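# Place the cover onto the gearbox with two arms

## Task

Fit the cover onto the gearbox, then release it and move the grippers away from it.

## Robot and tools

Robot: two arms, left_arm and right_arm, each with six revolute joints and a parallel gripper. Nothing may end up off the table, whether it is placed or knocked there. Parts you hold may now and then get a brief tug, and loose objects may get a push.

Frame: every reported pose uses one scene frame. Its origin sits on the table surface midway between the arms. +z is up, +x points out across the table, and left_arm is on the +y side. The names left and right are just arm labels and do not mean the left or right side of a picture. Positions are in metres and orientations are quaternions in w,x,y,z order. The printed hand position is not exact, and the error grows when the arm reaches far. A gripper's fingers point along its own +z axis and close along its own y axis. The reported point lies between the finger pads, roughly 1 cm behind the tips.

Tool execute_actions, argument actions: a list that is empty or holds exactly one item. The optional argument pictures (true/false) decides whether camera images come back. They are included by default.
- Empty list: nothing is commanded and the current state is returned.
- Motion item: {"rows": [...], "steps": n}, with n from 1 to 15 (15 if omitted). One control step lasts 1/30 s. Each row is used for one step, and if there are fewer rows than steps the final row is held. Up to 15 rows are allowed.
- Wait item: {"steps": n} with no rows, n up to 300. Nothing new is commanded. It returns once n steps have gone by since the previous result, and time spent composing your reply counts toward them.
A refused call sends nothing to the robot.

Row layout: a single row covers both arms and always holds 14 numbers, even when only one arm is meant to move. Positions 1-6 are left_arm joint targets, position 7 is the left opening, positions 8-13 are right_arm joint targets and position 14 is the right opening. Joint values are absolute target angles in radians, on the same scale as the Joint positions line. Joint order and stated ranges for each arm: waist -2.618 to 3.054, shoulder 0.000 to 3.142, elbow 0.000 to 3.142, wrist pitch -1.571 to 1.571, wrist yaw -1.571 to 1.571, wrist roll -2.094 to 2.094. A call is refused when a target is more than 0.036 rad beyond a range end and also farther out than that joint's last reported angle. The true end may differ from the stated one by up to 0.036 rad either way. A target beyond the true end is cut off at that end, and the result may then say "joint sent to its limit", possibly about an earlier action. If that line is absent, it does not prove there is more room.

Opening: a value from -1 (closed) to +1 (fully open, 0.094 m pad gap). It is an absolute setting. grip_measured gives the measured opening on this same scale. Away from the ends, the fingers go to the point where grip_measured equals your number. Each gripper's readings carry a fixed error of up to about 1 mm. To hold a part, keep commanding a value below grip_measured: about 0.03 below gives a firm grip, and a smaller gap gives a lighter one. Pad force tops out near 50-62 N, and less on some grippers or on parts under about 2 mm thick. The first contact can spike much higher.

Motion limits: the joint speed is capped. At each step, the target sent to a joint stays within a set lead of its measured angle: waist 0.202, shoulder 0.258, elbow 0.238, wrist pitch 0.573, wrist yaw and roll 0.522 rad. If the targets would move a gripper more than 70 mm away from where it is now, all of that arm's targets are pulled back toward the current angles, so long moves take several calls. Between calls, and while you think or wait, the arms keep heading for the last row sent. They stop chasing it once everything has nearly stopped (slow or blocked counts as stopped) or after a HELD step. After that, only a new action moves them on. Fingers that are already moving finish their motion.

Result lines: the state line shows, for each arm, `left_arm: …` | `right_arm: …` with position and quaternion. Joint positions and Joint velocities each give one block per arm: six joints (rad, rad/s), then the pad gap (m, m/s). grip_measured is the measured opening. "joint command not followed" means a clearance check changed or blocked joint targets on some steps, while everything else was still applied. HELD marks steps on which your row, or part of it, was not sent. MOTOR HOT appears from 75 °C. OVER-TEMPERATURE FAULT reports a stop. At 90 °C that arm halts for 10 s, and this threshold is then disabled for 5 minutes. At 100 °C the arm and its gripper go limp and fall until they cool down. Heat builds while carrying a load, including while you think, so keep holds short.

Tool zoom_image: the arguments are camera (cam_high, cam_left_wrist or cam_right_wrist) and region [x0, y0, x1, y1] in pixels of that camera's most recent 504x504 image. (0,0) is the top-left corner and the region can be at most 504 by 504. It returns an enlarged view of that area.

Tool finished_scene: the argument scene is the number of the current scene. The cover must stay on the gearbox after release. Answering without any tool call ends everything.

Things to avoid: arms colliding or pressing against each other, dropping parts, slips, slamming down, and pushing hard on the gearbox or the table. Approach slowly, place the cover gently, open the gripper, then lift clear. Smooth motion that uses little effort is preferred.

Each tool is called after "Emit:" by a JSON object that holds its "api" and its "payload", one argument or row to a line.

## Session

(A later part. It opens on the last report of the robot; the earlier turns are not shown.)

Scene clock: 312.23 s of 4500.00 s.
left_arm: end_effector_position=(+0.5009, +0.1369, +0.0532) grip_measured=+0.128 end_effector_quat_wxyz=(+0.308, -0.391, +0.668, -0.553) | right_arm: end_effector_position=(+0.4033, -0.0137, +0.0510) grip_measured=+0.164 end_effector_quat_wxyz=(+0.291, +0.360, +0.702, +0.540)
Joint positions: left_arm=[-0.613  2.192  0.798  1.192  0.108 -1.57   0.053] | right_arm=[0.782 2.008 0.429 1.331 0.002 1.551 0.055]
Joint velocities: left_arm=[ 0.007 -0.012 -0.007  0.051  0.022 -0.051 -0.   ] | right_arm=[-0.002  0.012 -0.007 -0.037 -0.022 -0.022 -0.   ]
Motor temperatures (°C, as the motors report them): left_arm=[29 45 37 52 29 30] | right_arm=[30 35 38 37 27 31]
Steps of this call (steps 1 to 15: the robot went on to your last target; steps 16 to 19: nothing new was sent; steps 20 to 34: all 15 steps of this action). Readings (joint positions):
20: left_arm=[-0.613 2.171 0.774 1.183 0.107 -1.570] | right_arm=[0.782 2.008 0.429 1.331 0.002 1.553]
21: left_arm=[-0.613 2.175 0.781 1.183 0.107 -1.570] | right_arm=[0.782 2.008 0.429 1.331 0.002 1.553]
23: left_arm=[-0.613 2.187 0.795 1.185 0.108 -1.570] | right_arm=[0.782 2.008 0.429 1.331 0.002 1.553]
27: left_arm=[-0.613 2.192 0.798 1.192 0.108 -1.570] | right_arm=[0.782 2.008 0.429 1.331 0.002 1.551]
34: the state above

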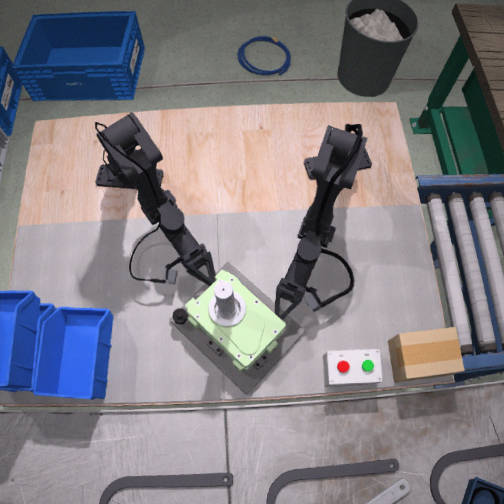

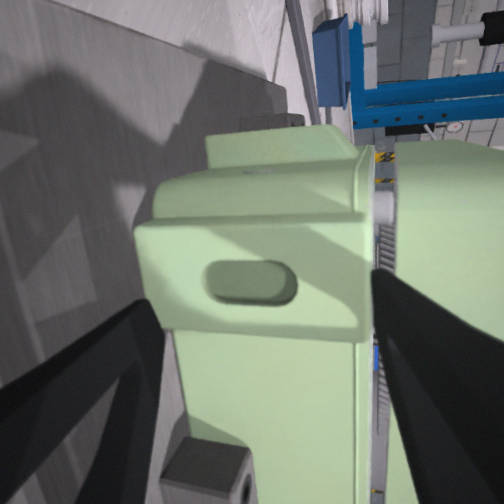

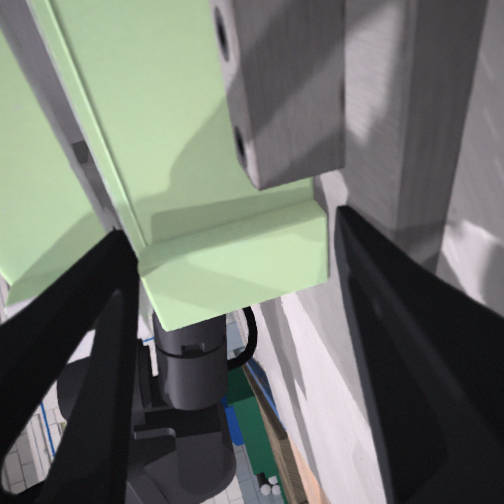

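Emit:
{"api": "execute_actions", "payload": {
  "actions": [
    {"rows":[[-0.62,2.235,0.89,1.17,0.1,-1.57,0.15,0.79,2.02,0.47,1.3,0,1.57,0.3],[-0.62,2.235,0.89,1.17,0.1,-1.57,0.17,0.79,2.02,0.47,1.3,0,1.57,0.3],[-0.62,2.235,0.89,1.17,0.1,-1.57,0.19,0.79,2.02,0.47,1.3,0,1.57,0.3],[-0.62,2.235,0.89,1.17,0.1,-1.57,0.21,0.79,2.02,0.47,1.3,0,1.57,0.3],[-0.62,2.235,0.89,1.17,0.1,-1.57,0.23,0.79,2.02,0.47,1.3,0,1.57,0.3],[-0.62,2.235,0.89,1.17,0.1,-1.57,0.25,0.79,2.02,0.47,1.3,0,1.57,0.3],[-0.62,2.235,0.89,1.17,0.1,-1.57,0.27,0.79,2.02,0.47,1.3,0,1.57,0.3],[-0.62,2.235,0.89,1.17,0.1,-1.57,0.29,0.79,2.02,0.47,1.3,0,1.57,0.3],[-0.62,2.235,0.89,1.17,0.1,-1.57,0.31,0.79,2.02,0.47,1.3,0,1.57,0.3],[-0.62,2.235,0.89,1.17,0.1,-1.57,0.33,0.79,2.02,0.47,1.3,0,1.57,0.3]],"steps":15}
  ]
}}

Scene clock: 313.93 s of 4500.00 s.
left_arm: end_effector_position=(+0.5018, +0.1366, +0.0568) grip_measured=+0.318 end_effector_quat_wxyz=(+0.310, -0.390, +0.664, -0.558) | right_arm: end_effector_position=(+0.4044, -0.0115, +0.0540) grip_measured=+0.297 end_effector_quat_wxyz=(+0.290, +0.360, +0.699, +0.546)
Joint positions: left_arm=[-0.612  2.192  0.8    1.205  0.108 -1.574  0.062] | right_arm=[ 0.783  2.008  0.435  1.336 -0.003  1.558  0.061]
Joint velocities: left_arm=[-0.002 -0.007 -0.002  0.037 -0.007 -0.007  0.   ] | right_arm=[-0.012 -0.012 -0.007  0.007 -0.125 -0.007 -0.001]
Motor temperatures (°C, as the motors report them): left_arm=[29 45 38 52 29 30] | right_arm=[30 36 37 37 27 31]
Steps of this call (steps 1 to 15: the robot went on to your last target; steps 16 to 36: nothing new was sent; steps 37 to 51: all 15 steps of this action). Readings (joint positions):
37: left_arm=[-0.613 2.192 0.798 1.192 0.108 -1.570] | right_arm=[0.782 2.008 0.429 1.331 0.002 1.551]
38: left_arm=[-0.613 2.192 0.798 1.192 0.108 -1.569] | right_arm=[0.782 2.008 0.429 1.331 0.001 1.550]
40: left_arm=[-0.613 2.192 0.798 1.196 0.108 -1.569] | right_arm=[0.782 2.008 0.429 1.336 0.001 1.549]
44: left_arm=[-0.613 2.192 0.800 1.200 0.108 -1.572] | right_arm=[0.783 2.008 0.430 1.341 -0.002 1.550]
51: the state above

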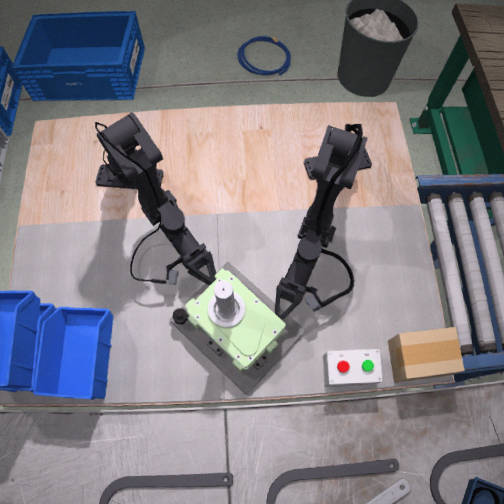

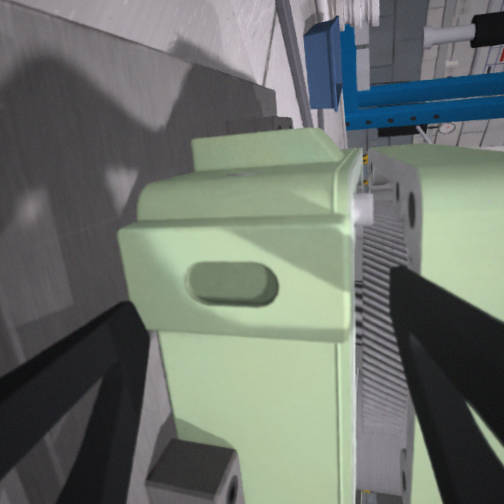

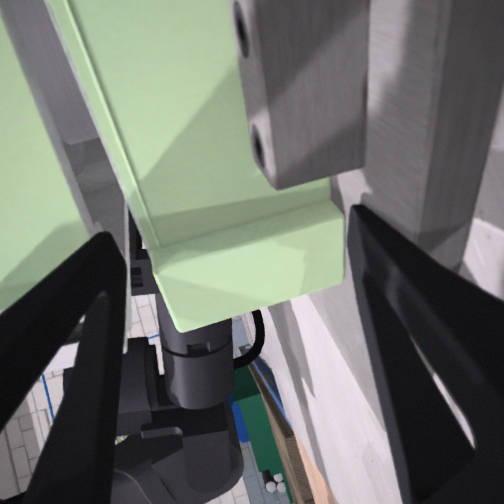

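Emit:
{"api": "execute_actions", "payload": {
  "actions": [
    {"rows":[[-0.615,2.2,0.83,1.19,0.1,-1.57,0.32,0.785,2.0,0.44,1.33,0,1.57,0.27],[-0.615,2.2,0.83,1.19,0.1,-1.57,0.32,0.785,1.99,0.43,1.33,0,1.57,0.25],[-0.615,2.2,0.83,1.19,0.1,-1.57,0.32,0.785,1.97,0.41,1.33,0,1.57,0.23],[-0.615,2.2,0.83,1.19,0.1,-1.57,0.32,0.785,1.95,0.39,1.33,0,1.57,0.22],[-0.615,2.2,0.83,1.19,0.1,-1.57,0.32,0.785,1.93,0.37,1.33,0,1.57,0.22],[-0.615,2.2,0.83,1.19,0.1,-1.57,0.32,0.785,1.9,0.34,1.33,0,1.57,0.22],[-0.615,2.2,0.83,1.19,0.1,-1.57,0.32,0.785,1.87,0.31,1.33,0,1.57,0.22],[-0.615,2.2,0.83,1.19,0.1,-1.57,0.32,0.77,1.83,0.27,1.33,0,1.57,0.22],[-0.615,2.2,0.83,1.19,0.1,-1.57,0.32,0.74,1.79,0.23,1.33,0,1.57,0.22]],"steps":15}
  ]
}}

Scene clock: 315.50 s of 4500.00 s.
left_arm: end_effector_position=(+0.5014, +0.1371, +0.0570) grip_measured=+0.316 end_effector_quat_wxyz=(+0.310, -0.390, +0.664, -0.558) | right_arm: end_effector_position=(+0.3743, -0.0498, +0.0741) grip_measured=+0.223 end_effector_quat_wxyz=(+0.298, +0.375, +0.688, +0.545)
Joint positions: left_arm=[-0.612  2.189  0.797  1.205  0.108 -1.574  0.062] | right_arm=[ 0.746  1.808  0.246  1.332 -0.002  1.569  0.057]
Joint velocities: left_arm=[-0.012  0.007  0.002 -0.007  0.081 -0.051  0.   ] | right_arm=[ 0.012 -0.007  0.002  0.022  0.007 -0.007 -0.   ]
Motor temperatures (°C, as the motors report them): left_arm=[29 45 38 52 29 30] | right_arm=[30 36 37 37 27 31]
Steps of this call (steps 1 to 15: the robot went on to your last target; steps 16 to 32: nothing new was sent; steps 33 to 47: all 15 steps of this action). Readings (joint positions):
33: left_arm=[-0.612 2.189 0.797 1.205 0.108 -1.574] | right_arm=[0.783 2.008 0.435 1.336 -0.003 1.560]
34: left_arm=[-0.612 2.189 0.797 1.205 0.108 -1.574] | right_arm=[0.783 2.008 0.435 1.336 -0.003 1.562]
36: left_arm=[-0.612 2.189 0.797 1.205 0.108 -1.574] | right_arm=[0.783 2.001 0.431 1.334 -0.003 1.564]
40: left_arm=[-0.612 2.189 0.797 1.205 0.108 -1.574] | right_arm=[0.783 1.916 0.351 1.333 -0.003 1.567]
47: the state above

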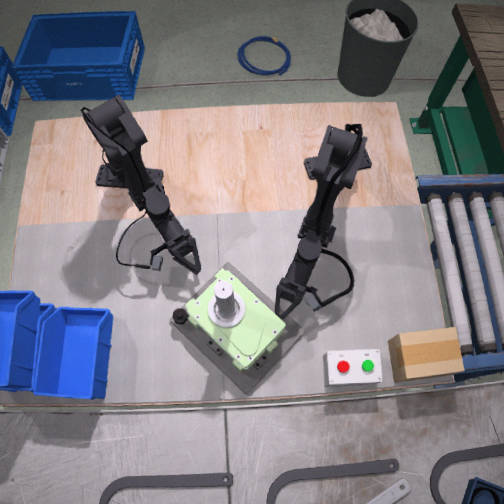

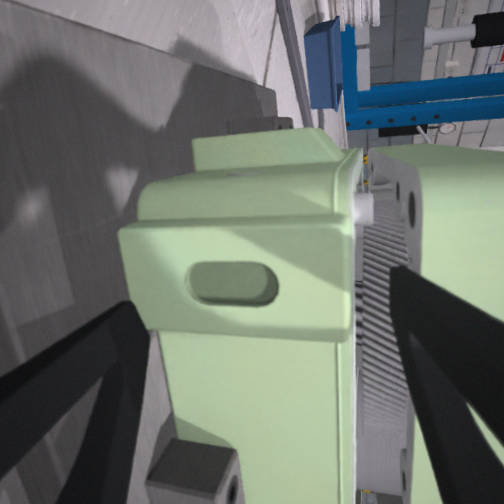

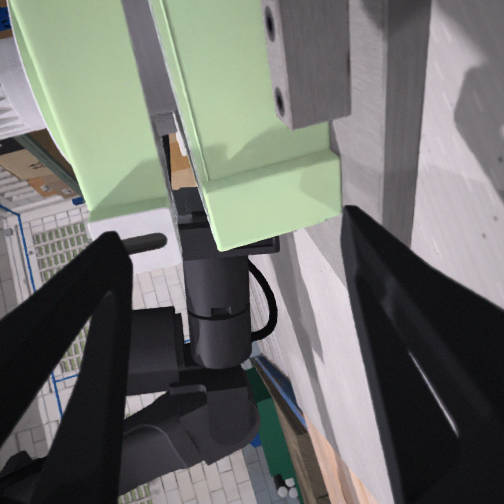

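Emit:
{"api": "execute_actions", "payload": {
  "actions": [
    {"rows":[[-0.615,2.19,0.81,1.2,0.1,-1.57,0.3,0.6,1.79,0.23,1.33,0,1.57,0.22],[-0.615,2.19,0.81,1.2,0.1,-1.57,0.28,0.6,1.79,0.23,1.33,0,1.57,0.22],[-0.615,2.19,0.81,1.2,0.1,-1.57,0.26,0.6,1.79,0.23,1.33,0,1.57,0.22],[-0.615,2.19,0.81,1.2,0.1,-1.57,0.24,0.6,1.79,0.23,1.33,0,1.57,0.22],[-0.615,2.19,0.81,1.2,0.1,-1.57,0.22,0.6,1.79,0.23,1.33,0,1.57,0.22],[-0.615,2.19,0.81,1.2,0.1,-1.57,0.2,0.6,1.79,0.23,1.33,0,1.57,0.22],[-0.615,2.17,0.79,1.2,0.1,-1.57,0.2,0.6,1.79,0.23,1.33,0,1.57,0.22],[-0.615,2.16,0.77,1.2,0.1,-1.57,0.2,0.6,1.79,0.23,1.33,0,1.57,0.22],[-0.615,2.14,0.75,1.2,0.1,-1.57,0.2,0.6,1.79,0.23,1.33,0,1.57,0.22],[-0.615,2.12,0.72,1.2,0.1,-1.57,0.2,0.6,1.79,0.23,1.33,0,1.57,0.22],[-0.615,2.09,0.68,1.2,0.1,-1.57,0.2,0.6,1.79,0.23,1.33,0,1.57,0.22],[-0.615,2.06,0.64,1.2,0.1,-1.57,0.2,0.6,1.79,0.23,1.33,0,1.57,0.22]],"steps":15}
  ]
}}

Scene clock: 317.23 s of 4500.00 s.
left_arm: end_effector_position=(+0.4710, +0.1510, +0.0586) grip_measured=+0.203 end_effector_quat_wxyz=(+0.301, -0.398, +0.674, -0.544) | right_arm: end_effector_position=(+0.4015, -0.0999, +0.0741) grip_measured=+0.223 end_effector_quat_wxyz=(+0.339, +0.426, +0.658, +0.521)
Joint positions: left_arm=[-0.612  2.084  0.658  1.197  0.107 -1.574  0.056] | right_arm=[0.6   1.808 0.246 1.332 0.002 1.569 0.057]
Joint velocities: left_arm=[ 0.017 -0.188 -0.193  0.007 -0.037 -0.066 -0.001] | right_arm=[ 0.002 -0.017 -0.007  0.022  0.022  0.095 -0.   ]
Motor temperatures (°C, as the motors report them): left_arm=[29 45 38 52 29 30] | right_arm=[30 36 37 37 27 31]
Steps of this call (steps 1 to 15: the robot went on to your last target; steps 16 to 37: nothing new was sent; steps 38 to 52: all 15 steps of this action). Readings (joint positions):
38: left_arm=[-0.612 2.189 0.796 1.205 0.108 -1.574] | right_arm=[0.727 1.808 0.246 1.332 -0.014 1.569]
39: left_arm=[-0.612 2.189 0.796 1.204 0.108 -1.574] | right_arm=[0.687 1.808 0.246 1.332 -0.017 1.569]
41: left_arm=[-0.612 2.189 0.796 1.202 0.108 -1.574] | right_arm=[0.619 1.808 0.246 1.332 -0.004 1.569]
45: left_arm=[-0.612 2.188 0.793 1.197 0.107 -1.574] | right_arm=[0.600 1.808 0.246 1.332 0.002 1.569]
52: the state above

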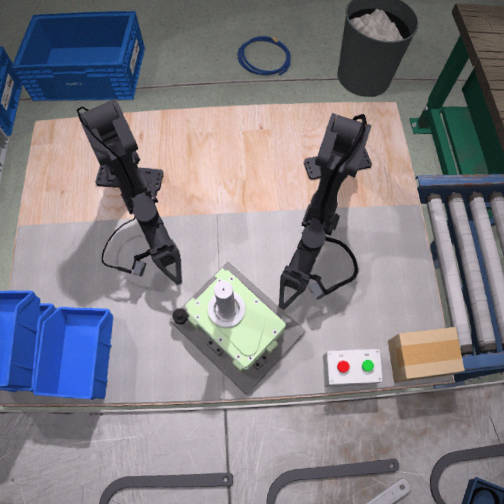

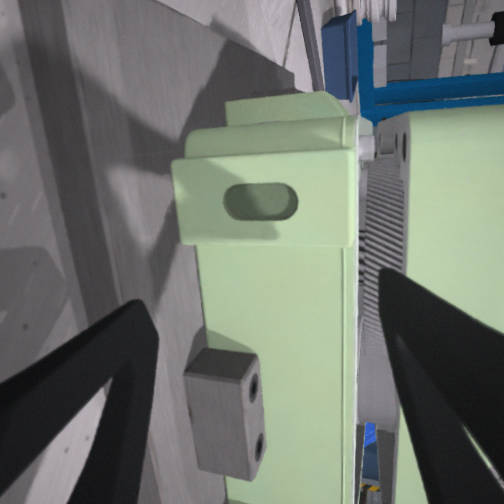

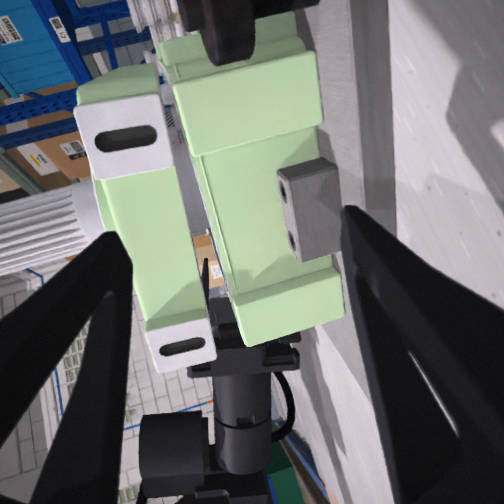

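Emit:
{"api": "execute_actions", "payload": {
  "actions": [
    {"rows":[[-0.65,1.85,0.45,1.4,0.1,-0.8,1,0.6,1.79,0.23,1.33,0,1.57,0.22],[-0.65,1.85,0.45,1.4,0.1,-0.8,1,0.6,1.79,0.23,1.33,0,1.57,0.22],[-0.65,1.85,0.45,1.4,0.1,-0.8,1,0.6,1.79,0.23,1.33,0,1.57,0.22],[-0.65,1.85,0.45,1.4,0.1,-0.8,1,0.6,1.79,0.23,1.33,0,1.57,0.22],[-0.65,1.85,0.45,1.4,0.1,-0.8,1,0.6,1.79,0.23,1.33,0,1.57,0.22],[-0.7,1.8,0.45,1.57,0.15,0.05,1,0.6,1.79,0.23,1.33,0,1.57,0.22]],"steps":15}
  ],
  "pictures": false
}}

Emit:
{"api": "execute_actions", "payload": {
  "actions": [
    {"rows":[[-0.8,1.85,0.55,1.57,0.175,0.05,1,0.6,1.79,0.23,1.33,0,1.57,0.22]],"steps":15}
  ],
  "pictures": false
}}

Emit:
{"api": "execute_actions", "payload": {
  "actions": [
    {"rows":[[-0.8,1.9,0.62,1.57,0.175,0.05,1,0.6,1.79,0.23,1.33,0,1.57,0.22],[-0.8,1.94,0.68,1.57,0.175,0.05,1,0.6,1.79,0.23,1.33,0,1.57,0.22],[-0.8,1.98,0.74,1.57,0.175,0.05,1,0.6,1.79,0.23,1.33,0,1.57,0.22],[-0.8,2.02,0.80,1.57,0.175,0.05,1,0.6,1.79,0.23,1.33,0,1.57,0.22],[-0.8,2.06,0.86,1.57,0.175,0.05,1,0.6,1.79,0.23,1.33,0,1.57,0.22],[-0.8,2.10,0.92,1.57,0.175,0.05,1,0.6,1.79,0.23,1.33,0,1.57,0.22],[-0.8,2.14,0.98,1.57,0.175,0.05,1,0.6,1.79,0.23,1.33,0,1.57,0.22]],"steps":15}
  ]
}}

Scene clock: 319.57 s of 4500.00 s.
left_arm: end_effector_position=(+0.4067, +0.1334, +0.1946) grip_measured=+1.000 end_effector_quat_wxyz=(+0.702, +0.145, +0.623, -0.313) | right_arm: end_effector_position=(+0.4015, -0.0999, +0.0741) grip_measured=+0.223 end_effector_quat_wxyz=(+0.339, +0.426, +0.658, +0.521)
Joint positions: left_arm=[-0.695  1.81   0.46   1.535  0.14  -0.216  0.094] | right_arm=[0.6   1.808 0.246 1.332 0.002 1.569 0.057]
Joint velocities: left_arm=[-0.032 -0.027 -0.012  0.022  0.051  1.722  0.   ] | right_arm=[-0.002  0.007 -0.007  0.007 -0.022 -0.037  0.001]
Motor temperatures (°C, as the motors report them): left_arm=[29 45 38 52 29 30] | right_arm=[30 36 37 38 27 31]
Steps of this call (steps 1 to 15: the robot went on to your last target; steps 16 to 55: nothing new was sent; steps 56 to 70: all 15 steps of this action). Readings (joint positions):
56: left_arm=[-0.614 2.059 0.631 1.206 0.105 -1.506] | right_arm=[0.600 1.808 0.246 1.332 0.002 1.569]
57: left_arm=[-0.619 2.010 0.571 1.224 0.104 -1.414] | right_arm=[0.600 1.808 0.246 1.332 0.002 1.569]
59: left_arm=[-0.634 1.909 0.479 1.271 0.104 -1.221] | right_arm=[0.600 1.808 0.246 1.332 0.002 1.569]
63: left_arm=[-0.674 1.833 0.460 1.412 0.117 -0.855] | right_arm=[0.600 1.808 0.246 1.332 0.002 1.569]
70: the state above

Scene clock: 320.07 s of 4500.00 s.
left_arm: end_effector_position=(+0.3874, +0.0841, +0.2057) grip_measured=+1.000 end_effector_quat_wxyz=(+0.733, +0.260, +0.567, -0.272) | right_arm: end_effector_position=(+0.4015, -0.0999, +0.0741) grip_measured=+0.223 end_effector_quat_wxyz=(+0.339, +0.426, +0.658, +0.521)
Joint positions: left_arm=[-0.801  1.844  0.524  1.547  0.17   0.036  0.094] | right_arm=[0.6   1.808 0.246 1.332 0.002 1.569 0.057]
Joint velocities: left_arm=[-0.027 -0.027  0.002  0.007 -0.007  0.081  0.   ] | right_arm=[-0.002 -0.002 -0.007 -0.007 -0.007 -0.081  0.001]
Motor temperatures (°C, as the motors report them): left_arm=[29 45 38 52 29 30] | right_arm=[30 36 37 38 27 31]
Steps of this call (steps 1 to 15: all 15 steps of this action). Readings (joint positions):
1: left_arm=[-0.707 1.814 0.468 1.538 0.137 -0.164] | right_arm=[0.600 1.808 0.246 1.332 0.002 1.569]
2: left_arm=[-0.730 1.825 0.486 1.541 0.138 -0.123] | right_arm=[0.600 1.808 0.246 1.332 0.002 1.569]
4: left_arm=[-0.779 1.842 0.517 1.541 0.153 -0.062] | right_arm=[0.600 1.808 0.246 1.332 0.002 1.569]
8: left_arm=[-0.801 1.844 0.524 1.546 0.169 0.001] | right_arm=[0.600 1.808 0.246 1.332 0.002 1.569]
15: the state above

Scene clock: 320.57 s of 4500.00 s.
left_arm: end_effector_position=(+0.4604, +0.0325, +0.2220) grip_measured=+1.000 end_effector_quat_wxyz=(+0.774, +0.249, +0.513, -0.276) | right_arm: end_effector_position=(+0.4015, -0.0999, +0.0741) grip_measured=+0.223 end_effector_quat_wxyz=(+0.339, +0.426, +0.658, +0.521)
Joint positions: left_arm=[-0.801  2.146  0.952  1.558  0.172  0.044  0.094] | right_arm=[0.6   1.808 0.246 1.332 0.002 1.569 0.057]
Joint velocities: left_arm=[ 0.002  0.002 -0.007  0.051 -0.022  0.037  0.   ] | right_arm=[-0.012  0.017  0.012  0.051  0.066 -0.022 -0.   ]
Motor temperatures (°C, as the motors report them): left_arm=[29 45 38 52 29 30] | right_arm=[30 36 36 38 27 31]
Steps of this call (steps 1 to 15: all 15 steps of this action). Readings (joint positions):
1: left_arm=[-0.801 1.851 0.533 1.550 0.171 0.037] | right_arm=[0.600 1.808 0.246 1.332 0.002 1.569]
2: left_arm=[-0.801 1.872 0.563 1.554 0.171 0.039] | right_arm=[0.600 1.808 0.246 1.332 0.002 1.569]
4: left_arm=[-0.801 1.942 0.669 1.558 0.172 0.041] | right_arm=[0.600 1.808 0.246 1.332 0.002 1.569]
8: left_arm=[-0.801 2.103 0.909 1.559 0.172 0.043] | right_arm=[0.600 1.808 0.246 1.332 0.002 1.569]
15: the state above

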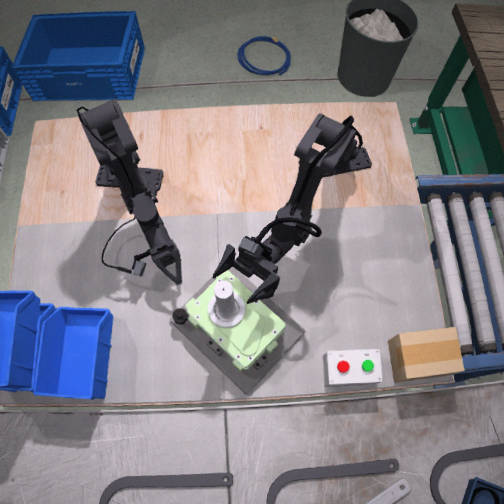

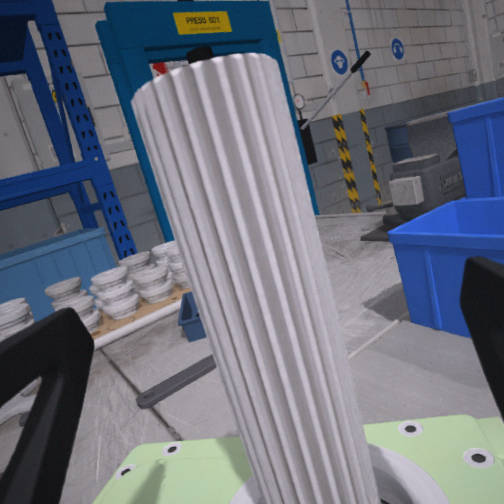

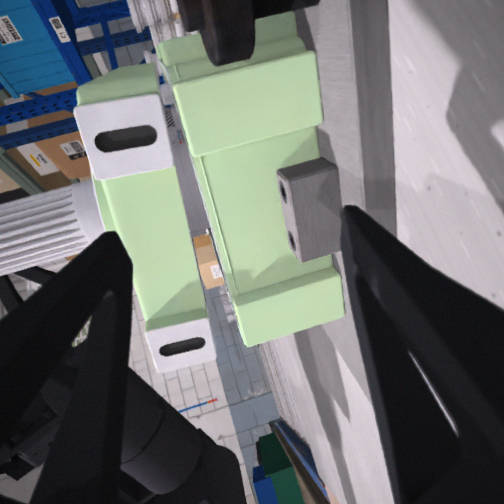

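Emit:
{"api": "zoom_image", "payload": {
  "camera": "cam_right_wrist",
  "region": [110, 30, 270, 190]
}}

Emit:
{"api": "execute_actions", "payload": {
  "actions": [
    {"rows":[[-0.8,2.17,1.02,1.57,0.175,0.05,1,0.6,1.79,0.23,1.33,0,1.57,0.22],[-0.8,2.2,1.06,1.57,0.175,0.05,1,0.6,1.79,0.23,1.33,0,1.57,0.22],[-0.8,2.23,1.10,1.57,0.175,0.05,1,0.6,1.79,0.23,1.33,0,1.57,0.22],[-0.8,2.25,1.13,1.57,0.175,0.05,1,0.6,1.79,0.23,1.33,0,1.57,0.22],[-0.8,2.27,1.14,1.57,0.175,0.05,1,0.6,1.79,0.23,1.33,0,1.57,0.22],[-0.8,2.28,1.14,1.57,0.175,0.05,1,0.6,1.79,0.23,1.33,0,1.57,0.22],[-0.8,2.29,1.14,1.57,0.175,0.05,1,0.6,1.79,0.23,1.33,0,1.57,0.22],[-0.8,2.30,1.14,1.57,0.175,0.05,1,0.6,1.79,0.23,1.33,0,1.57,0.22],[-0.8,2.31,1.14,1.57,0.175,0.05,1,0.6,1.79,0.23,1.33,0,1.57,0.22],[-0.8,2.32,1.14,1.57,0.175,0.05,1,0.6,1.79,0.23,1.33,0,1.57,0.22],[-0.8,2.33,1.14,1.57,0.175,0.05,1,0.6,1.79,0.23,1.33,0,1.57,0.22]],"steps":15}
  ]
}}

Region (110, 30, 270, 190) of cam_right_wrist's 504x504 image, scaled by 3.150, with more detail than that image has.

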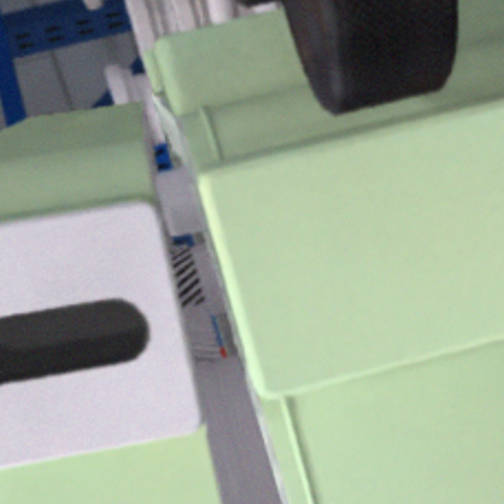

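Scene clock: 322.27 s of 4500.00 s.
left_arm: end_effector_position=(+0.4889, +0.0126, +0.1860) grip_measured=+1.000 end_effector_quat_wxyz=(+0.771, +0.249, +0.517, -0.277) | right_arm: end_effector_position=(+0.4015, -0.0999, +0.0741) grip_measured=+0.223 end_effector_quat_wxyz=(+0.339, +0.426, +0.658, +0.521)
Joint positions: left_arm=[-0.801  2.331  1.115  1.569  0.172  0.042  0.094] | right_arm=[0.6   1.808 0.246 1.332 0.002 1.569 0.057]
Joint velocities: left_arm=[-0.002 -0.007  0.002 -0.007 -0.051  0.037  0.   ] | right_arm=[ 0.007 -0.012 -0.012 -0.051 -0.051 -0.095 -0.   ]
Motor temperatures (°C, as the motors report them): left_arm=[29 45 38 51 29 30] | right_arm=[30 36 36 38 27 31]
Steps of this call (steps 1 to 15: the robot went on to your last target; steps 16 to 36: nothing new was sent; steps 37 to 51: all 15 steps of this action). Readings (joint positions):
37: left_arm=[-0.801 2.149 0.957 1.559 0.172 0.044] | right_arm=[0.600 1.808 0.246 1.332 0.002 1.569]
38: left_arm=[-0.801 2.160 0.977 1.560 0.172 0.045] | right_arm=[0.600 1.808 0.246 1.332 0.002 1.569]
40: left_arm=[-0.801 2.201 1.045 1.562 0.173 0.045] | right_arm=[0.600 1.808 0.246 1.332 0.002 1.569]
44: left_arm=[-0.801 2.270 1.115 1.563 0.173 0.045] | right_arm=[0.600 1.808 0.246 1.332 0.002 1.569]
51: the state above

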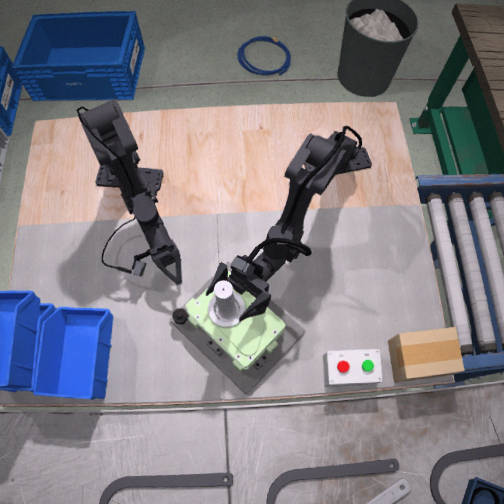

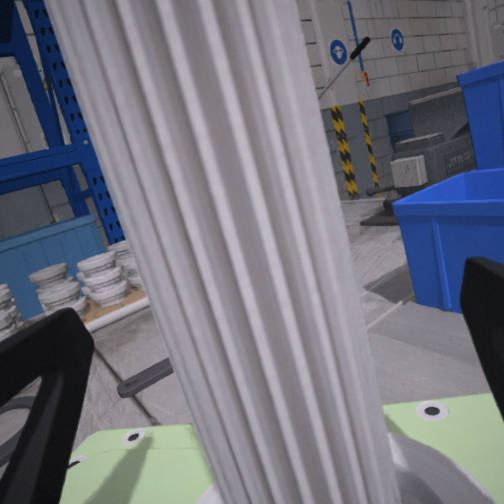

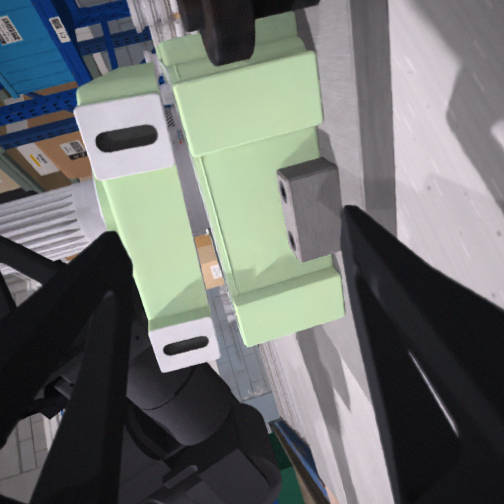

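Emit:
{"api": "execute_actions", "payload": {
  "actions": []
}}

Scene clock: 323.83 s of 4500.00 s.
left_arm: end_effector_position=(+0.4889, +0.0126, +0.1860) grip_measured=+1.000 end_effector_quat_wxyz=(+0.771, +0.250, +0.517, -0.276) | right_arm: end_effector_position=(+0.4015, -0.0999, +0.0741) grip_measured=+0.223 end_effector_quat_wxyz=(+0.339, +0.426, +0.658, +0.521)
Joint positions: left_arm=[-0.801  2.331  1.115  1.569  0.172  0.042  0.094] | right_arm=[0.6   1.808 0.246 1.332 0.002 1.569 0.057]
Joint velocities: left_arm=[-0.017  0.002 -0.007  0.051  0.095 -0.022  0.   ] | right_arm=[ 0.007 -0.002 -0.007 -0.022  0.051  0.037 -0.001]
Motor temperatures (°C, as the motors report them): left_arm=[29 46 38 51 29 30] | right_arm=[30 36 36 38 27 31]
Steps of this call (steps 1 to 15: the robot went on to your last target; steps 16 to 47: nothing new was sent). Readings (joint positions):
1: left_arm=[-0.801 2.331 1.115 1.569 0.172 0.042] | right_arm=[0.600 1.808 0.246 1.332 0.002 1.569]
2: left_arm=[-0.801 2.331 1.115 1.569 0.172 0.042] | right_arm=[0.600 1.808 0.246 1.332 0.002 1.569]
4: left_arm=[-0.801 2.331 1.115 1.569 0.172 0.042] | right_arm=[0.600 1.808 0.246 1.332 0.002 1.569]
8: left_arm=[-0.801 2.331 1.115 1.569 0.172 0.042] | right_arm=[0.600 1.808 0.246 1.332 0.002 1.569]
47: the state above
All arms were judged still, so your last target was given up. Only a new action makes them travel on or press farther. Fingers that are still opening or closing keep moving.

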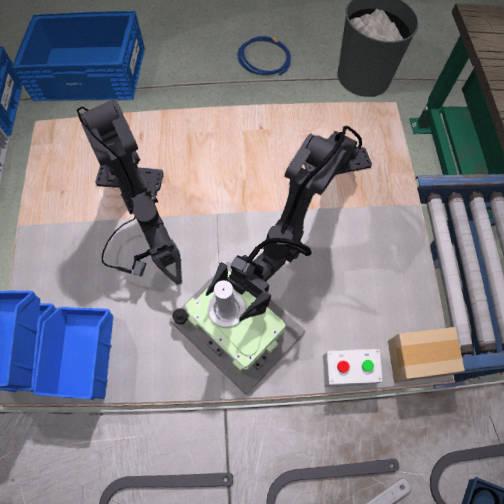

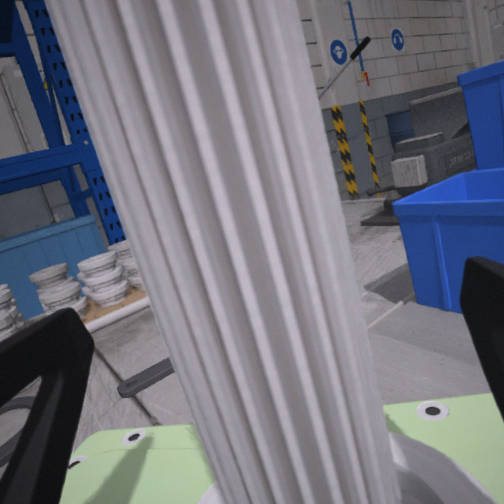

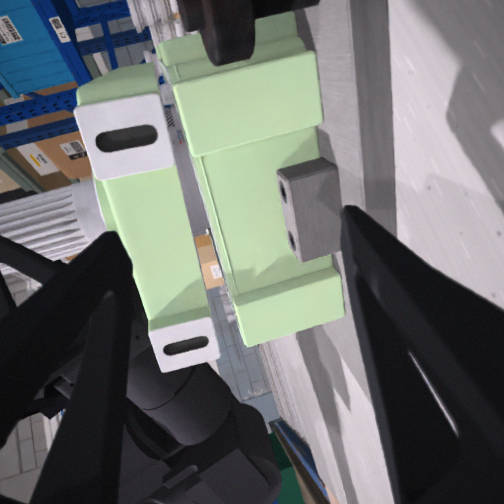

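Emit:
{"api": "execute_actions", "payload": {
  "actions": [
    {"rows":[[-0.8,2.35,1.14,1.57,0.175,0.05,1,0.6,1.79,0.23,1.33,0,1.57,0.22]],"steps":15}
  ]
}}

Emit:
{"api": "zoom_image", "payload": {
  "camera": "cam_right_wrist",
  "region": [100,30,300,230]
}}

Scene clock: 324.77 s of 4500.00 s.
left_arm: end_effector_position=(+0.4886, +0.0128, +0.1860) grip_measured=+1.000 end_effector_quat_wxyz=(+0.772, +0.249, +0.515, -0.277) | right_arm: end_effector_position=(+0.4015, -0.0999, +0.0741) grip_measured=+0.223 end_effector_quat_wxyz=(+0.339, +0.426, +0.658, +0.521)
Joint positions: left_arm=[-0.801  2.335  1.115  1.577  0.172  0.042  0.094] | right_arm=[0.6   1.808 0.246 1.332 0.002 1.569 0.057]
Joint velocities: left_arm=[ 0.002 -0.002 -0.002  0.022  0.037 -0.007  0.   ] | right_arm=[ 0.002 -0.007 -0.002 -0.051  0.066 -0.022  0.   ]
Motor temperatures (°C, as the motors report them): left_arm=[29 46 38 51 29 30] | right_arm=[30 36 36 38 27 31]
Steps of this call (steps 1 to 13: nothing new was sent; steps 14 to 28: all 15 steps of this action). Readings (joint positions):
14: left_arm=[-0.801 2.332 1.115 1.569 0.172 0.042] | right_arm=[0.600 1.808 0.246 1.332 0.002 1.569]
15: left_arm=[-0.801 2.333 1.115 1.572 0.172 0.042] | right_arm=[0.600 1.808 0.246 1.332 0.002 1.569]
17: left_arm=[-0.801 2.334 1.115 1.575 0.172 0.042] | right_arm=[0.600 1.808 0.246 1.332 0.002 1.569]
21: left_arm=[-0.801 2.335 1.115 1.577 0.172 0.042] | right_arm=[0.600 1.808 0.246 1.332 0.002 1.569]
28: the state above

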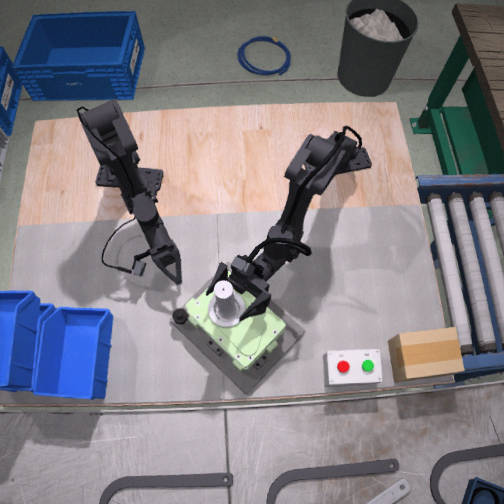

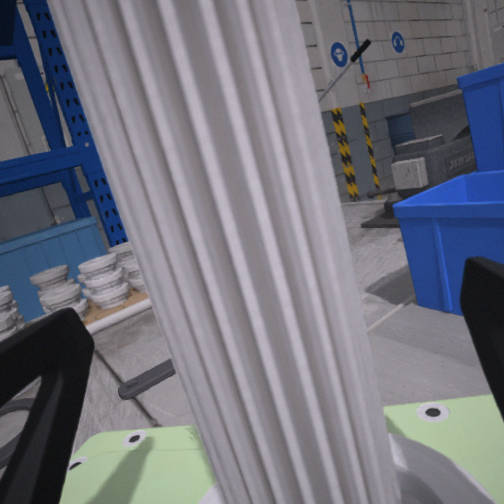

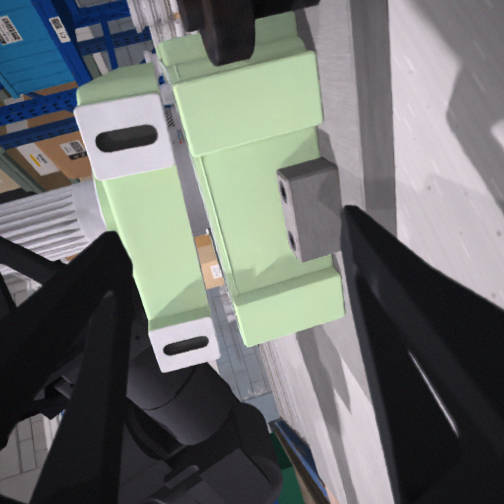

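Region (100, 30, 300, 230) of cam_right_wrist's 504x504 image, scaled by 2.520, with more detail than that image has.

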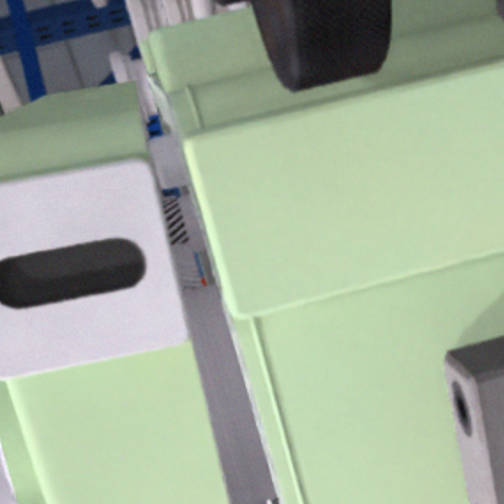

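Emit:
{"api": "execute_actions", "payload": {
  "actions": [
    {"rows":[[-0.8,2.39,1.14,1.57,0.175,0.05,1,0.6,1.79,0.23,1.33,0,1.57,0.22]],"steps":15}
  ]
}}

Scene clock: 326.37 s of 4500.00 s.
left_arm: end_effector_position=(+0.4894, +0.0122, +0.1853) grip_measured=+1.000 end_effector_quat_wxyz=(+0.774, +0.246, +0.512, -0.281) | right_arm: end_effector_position=(+0.4015, -0.0999, +0.0741) grip_measured=+0.223 end_effector_quat_wxyz=(+0.339, +0.426, +0.658, +0.521)
Joint positions: left_arm=[-0.801  2.349  1.126  1.591  0.172  0.033  0.094] | right_arm=[0.6   1.808 0.246 1.332 0.002 1.569 0.057]
Joint velocities: left_arm=[-0.007 -0.007  0.007 -0.051  0.051  0.022  0.   ] | right_arm=[-0.022 -0.017  0.002 -0.066 -0.022  0.022 -0.   ]
Motor temperatures (°C, as the motors report them): left_arm=[29 46 38 51 29 30] | right_arm=[30 36 36 38 27 31]
Steps of this call (steps 1 to 15: the robot went on to your last target; steps 16 to 33: nothing new was sent; steps 34 to 48: all 15 steps of this action). Readings (joint positions):
34: left_arm=[-0.801 2.338 1.116 1.581 0.172 0.042] | right_arm=[0.600 1.808 0.246 1.332 0.002 1.569]
35: left_arm=[-0.801 2.344 1.119 1.591 0.172 0.040] | right_arm=[0.600 1.808 0.246 1.332 0.002 1.569]
37: left_arm=[-0.801 2.348 1.125 1.591 0.172 0.036] | right_arm=[0.600 1.808 0.246 1.332 0.002 1.569]
41: left_arm=[-0.801 2.349 1.126 1.591 0.172 0.034] | right_arm=[0.600 1.808 0.246 1.332 0.002 1.569]
48: the state above

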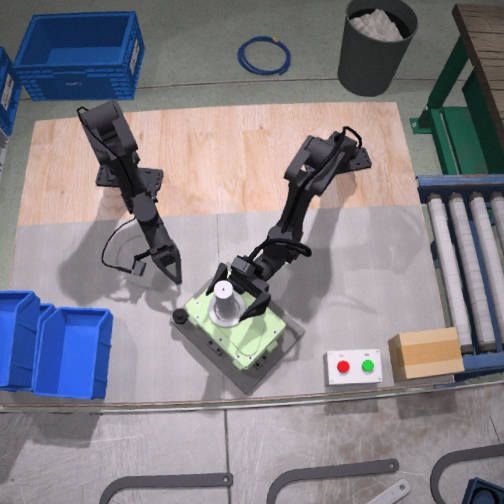

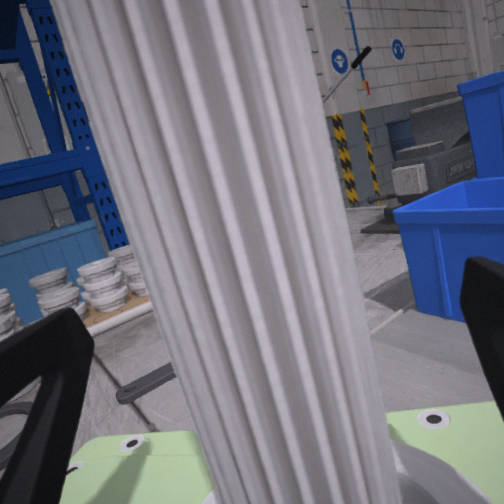

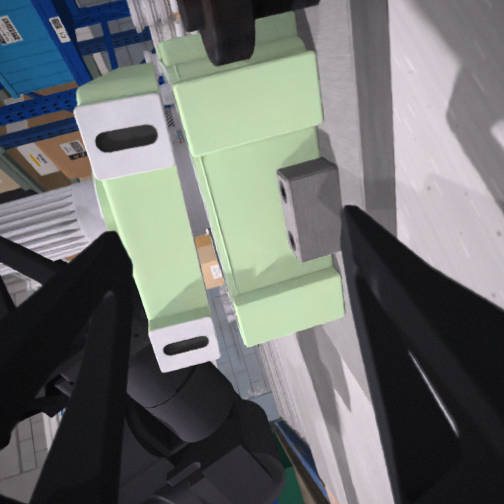

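Emit:
{"api": "execute_actions", "payload": {
  "actions": [
    {"rows":[[-0.8,2.35,1.13,1.57,0.175,0.05,1,0.6,1.75,0.27,1.33,0,0,-1]],"steps":15}
  ],
  "pictures": false
}}

Emit:
{"api": "execute_actions", "payload": {
  "actions": [
    {"steps":20}
  ]
}}

Scene clock: 328.73 s of 4500.00 s.
left_arm: end_effector_position=(+0.4894, +0.0123, +0.1858) grip_measured=+1.000 end_effector_quat_wxyz=(+0.774, +0.245, +0.512, -0.281) | right_arm: end_effector_position=(+0.4025, -0.0995, +0.0860) grip_measured=-0.978 end_effector_quat_wxyz=(+0.602, -0.081, +0.770, +0.196)
Joint positions: left_arm=[-0.801  2.348  1.126  1.591  0.172  0.033  0.094] | right_arm=[0.6   1.772 0.246 1.326 0.002 0.211 0.001]
Joint velocities: left_arm=[-0.007 -0.002 -0.012 -0.022  0.022 -0.007  0.   ] | right_arm=[ 0.002  0.012 -0.002 -0.051  0.007 -1.355 -0.001]
Motor temperatures (°C, as the motors report them): left_arm=[29 46 37 51 29 30] | right_arm=[30 36 36 38 27 31]
Steps of this call (steps 1 to 15: the robot went on to your last target; steps 16 to 56: nothing new was sent; steps 57 to 71: all 15 steps of this action). Readings (joint positions):
57: left_arm=[-0.801 2.348 1.126 1.591 0.172 0.033] | right_arm=[0.600 1.805 0.246 1.329 0.002 1.491]
58: left_arm=[-0.801 2.348 1.126 1.591 0.172 0.033] | right_arm=[0.600 1.797 0.246 1.326 0.002 1.392]
60: left_arm=[-0.801 2.348 1.126 1.591 0.172 0.033] | right_arm=[0.600 1.779 0.246 1.326 0.002 1.195]
64: left_arm=[-0.801 2.348 1.126 1.591 0.172 0.033] | right_arm=[0.600 1.772 0.246 1.326 0.002 0.800]
71: the state above

Scene clock: 329.40 s of 4500.00 s.
left_arm: end_effector_position=(+0.4894, +0.0123, +0.1858) grip_measured=+1.000 end_effector_quat_wxyz=(+0.774, +0.245, +0.512, -0.281) | right_arm: end_effector_position=(+0.4025, -0.0995, +0.0860) grip_measured=-0.978 end_effector_quat_wxyz=(+0.619, -0.159, +0.758, +0.134)
Joint positions: left_arm=[-0.801  2.348  1.126  1.591  0.172  0.033  0.094] | right_arm=[0.6   1.772 0.246 1.326 0.002 0.008 0.001]
Joint velocities: left_arm=[ 0.007 -0.007 -0.007  0.037 -0.022 -0.037  0.   ] | right_arm=[ 0.012  0.002  0.012 -0.022 -0.022 -0.051 -0.001]
Motor temperatures (°C, as the motors report them): left_arm=[29 46 37 50 29 30] | right_arm=[30 36 36 38 27 31]
Steps of this call (steps 1 to 20: the robot went on to your last target). Readings (joint positions):
1: left_arm=[-0.801 2.348 1.126 1.591 0.172 0.033] | right_arm=[0.600 1.772 0.246 1.326 0.002 0.170]
2: left_arm=[-0.801 2.348 1.126 1.591 0.172 0.033] | right_arm=[0.600 1.772 0.246 1.326 0.002 0.137]
4: left_arm=[-0.801 2.348 1.126 1.591 0.172 0.033] | right_arm=[0.600 1.772 0.246 1.326 0.002 0.089]
8: left_arm=[-0.801 2.348 1.126 1.591 0.172 0.033] | right_arm=[0.600 1.772 0.246 1.326 0.002 0.040]
20: the state above

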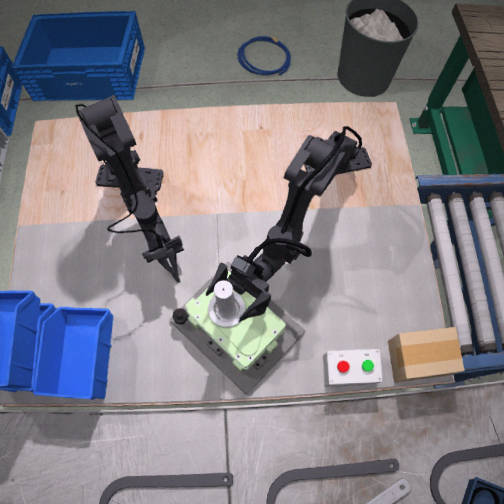

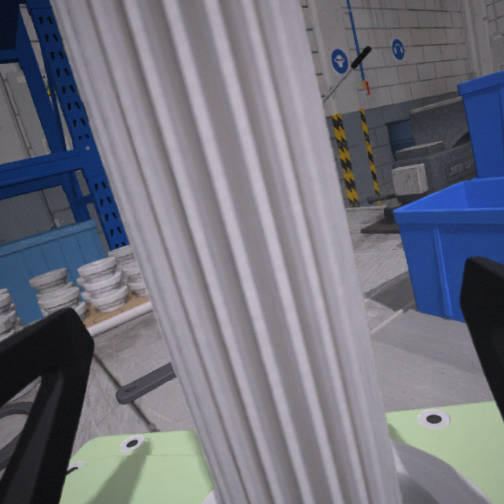

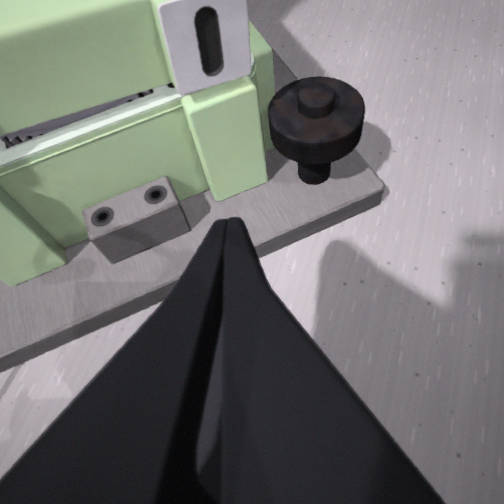

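Emit:
{"api": "execute_actions", "payload": {
  "actions": [
    {"rows":[[-0.8,2.35,1.13,1.57,0.175,0.05,1,0.6,1.78,0.36,1.3,0,0,-1],[-0.8,2.35,1.13,1.57,0.175,0.05,1,0.6,1.78,0.36,1.3,0,0,-1],[-0.8,2.35,1.13,1.57,0.175,0.05,1,0.6,1.8,0.4,1.3,0,0,-1],[-0.8,2.35,1.13,1.57,0.175,0.05,1,0.6,1.83,0.44,1.3,0,0,-1],[-0.8,2.35,1.13,1.57,0.175,0.05,1,0.6,1.86,0.45,1.27,0,0,-1]],"steps":15}
  ]
}}

Scene clock: 331.53 s of 4500.00 s.
left_arm: end_effector_position=(+0.4894, +0.0123, +0.1858) grip_measured=+1.000 end_effector_quat_wxyz=(+0.774, +0.245, +0.512, -0.281) | right_arm: end_effector_position=(+0.4461, -0.0799, +0.1043) grip_measured=-0.978 end_effector_quat_wxyz=(+0.641, -0.156, +0.738, +0.139)
Joint positions: left_arm=[-0.801  2.348  1.126  1.591  0.172  0.033  0.094] | right_arm=[0.6   1.853 0.431 1.283 0.002 0.005 0.001]
Joint velocities: left_arm=[ 0.012 -0.022  0.007 -0.037 -0.037  0.007  0.   ] | right_arm=[ 0.007 -0.002 -0.002  0.037 -0.037 -0.007 -0.   ]
Motor temperatures (°C, as the motors report them): left_arm=[29 46 37 50 29 30] | right_arm=[30 36 36 38 27 31]
Steps of this call (steps 1 to 15: the robot went on to your last target; steps 16 to 49: nothing new was sent; steps 50 to 64: all 15 steps of this action). Readings (joint positions):
50: left_arm=[-0.801 2.348 1.126 1.591 0.172 0.033] | right_arm=[0.600 1.772 0.256 1.318 0.002 0.006]
51: left_arm=[-0.801 2.348 1.126 1.591 0.172 0.033] | right_arm=[0.600 1.774 0.278 1.307 0.002 0.006]
53: left_arm=[-0.801 2.348 1.126 1.591 0.172 0.033] | right_arm=[0.600 1.789 0.340 1.303 0.002 0.006]
57: left_arm=[-0.801 2.348 1.126 1.591 0.172 0.033] | right_arm=[0.600 1.842 0.430 1.302 0.002 0.005]
64: the state above

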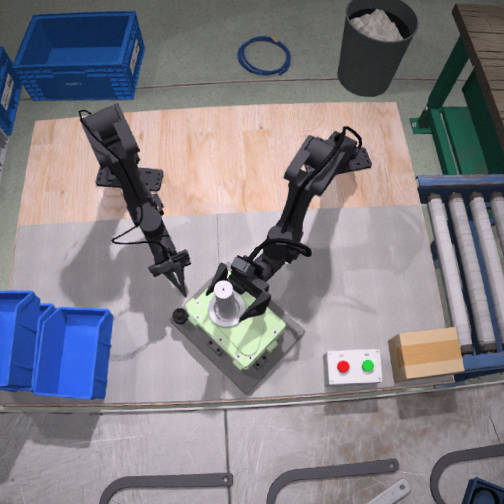

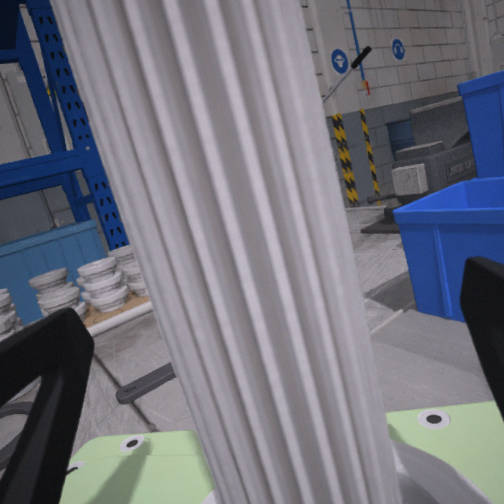

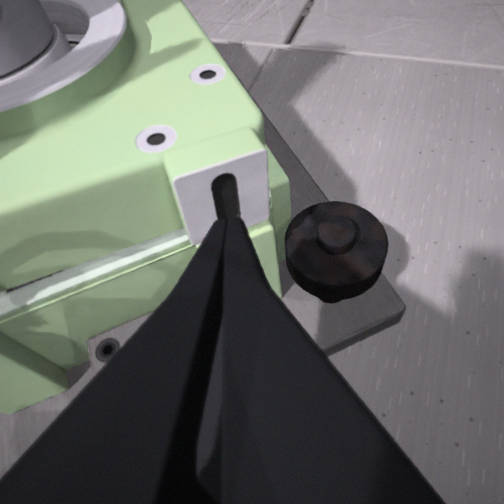

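Emit:
{"api": "execute_actions", "payload": {
  "actions": [
    {"rows":[[-0.8,2.35,1.13,1.57,0.175,0.05,1,0.6,1.88,0.49,1.27,0,0,-1],[-0.8,2.35,1.13,1.57,0.175,0.05,1,0.6,1.9,0.52,1.27,0,0,-1]],"steps":15}
  ]
}}

Scene clock: 332.63 s of 4500.00 s.
left_arm: end_effector_position=(+0.4894, +0.0123, +0.1858) grip_measured=+1.000 end_effector_quat_wxyz=(+0.774, +0.245, +0.512, -0.281) | right_arm: end_effector_position=(+0.4602, -0.0735, +0.1079) grip_measured=-0.978 end_effector_quat_wxyz=(+0.648, -0.154, +0.732, +0.140)
Joint positions: left_arm=[-0.801  2.348  1.126  1.591  0.172  0.033  0.094] | right_arm=[0.6   1.892 0.491 1.279 0.002 0.005 0.001]
Joint velocities: left_arm=[-0.017  0.007 -0.002 -0.022 -0.007 -0.007  0.   ] | right_arm=[ 0.002  0.002 -0.002  0.066  0.022 -0.037 -0.001]
Motor temperatures (°C, as the motors report them): left_arm=[29 46 37 50 29 30] | right_arm=[30 36 36 38 27 31]
Steps of this call (steps 1 to 15: the robot went on to your last target; steps 16 to 18: nothing new was sent; steps 19 to 33: all 15 steps of this action). Readings (joint positions):
19: left_arm=[-0.801 2.348 1.126 1.591 0.172 0.033] | right_arm=[0.600 1.855 0.434 1.281 0.002 0.005]
20: left_arm=[-0.801 2.348 1.126 1.591 0.172 0.033] | right_arm=[0.600 1.863 0.446 1.281 0.002 0.005]
22: left_arm=[-0.801 2.348 1.126 1.591 0.172 0.033] | right_arm=[0.600 1.885 0.478 1.280 0.002 0.005]
26: left_arm=[-0.801 2.348 1.126 1.591 0.172 0.033] | right_arm=[0.600 1.892 0.491 1.280 0.002 0.005]
33: the state above

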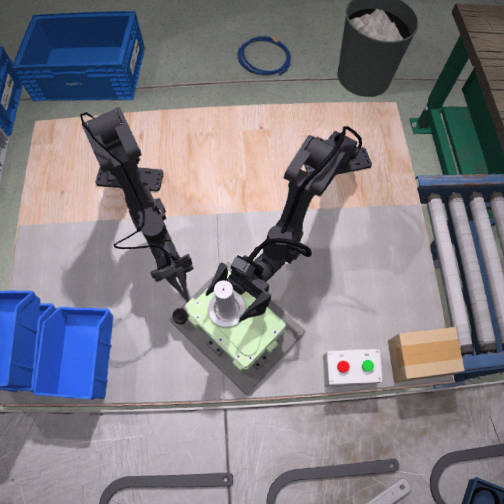

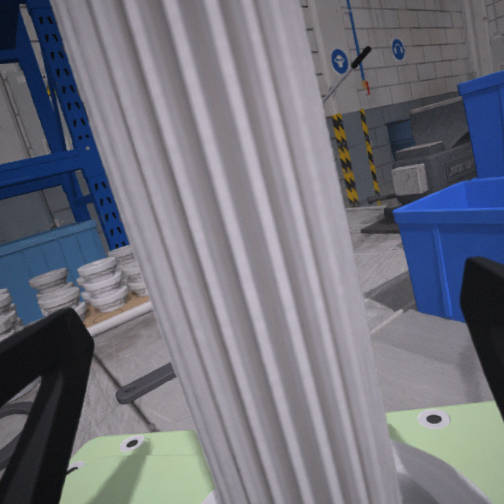

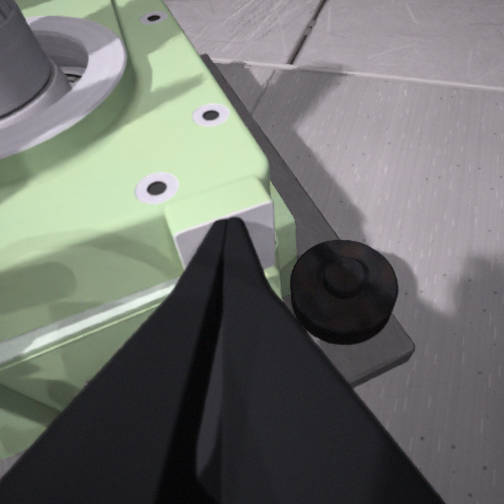

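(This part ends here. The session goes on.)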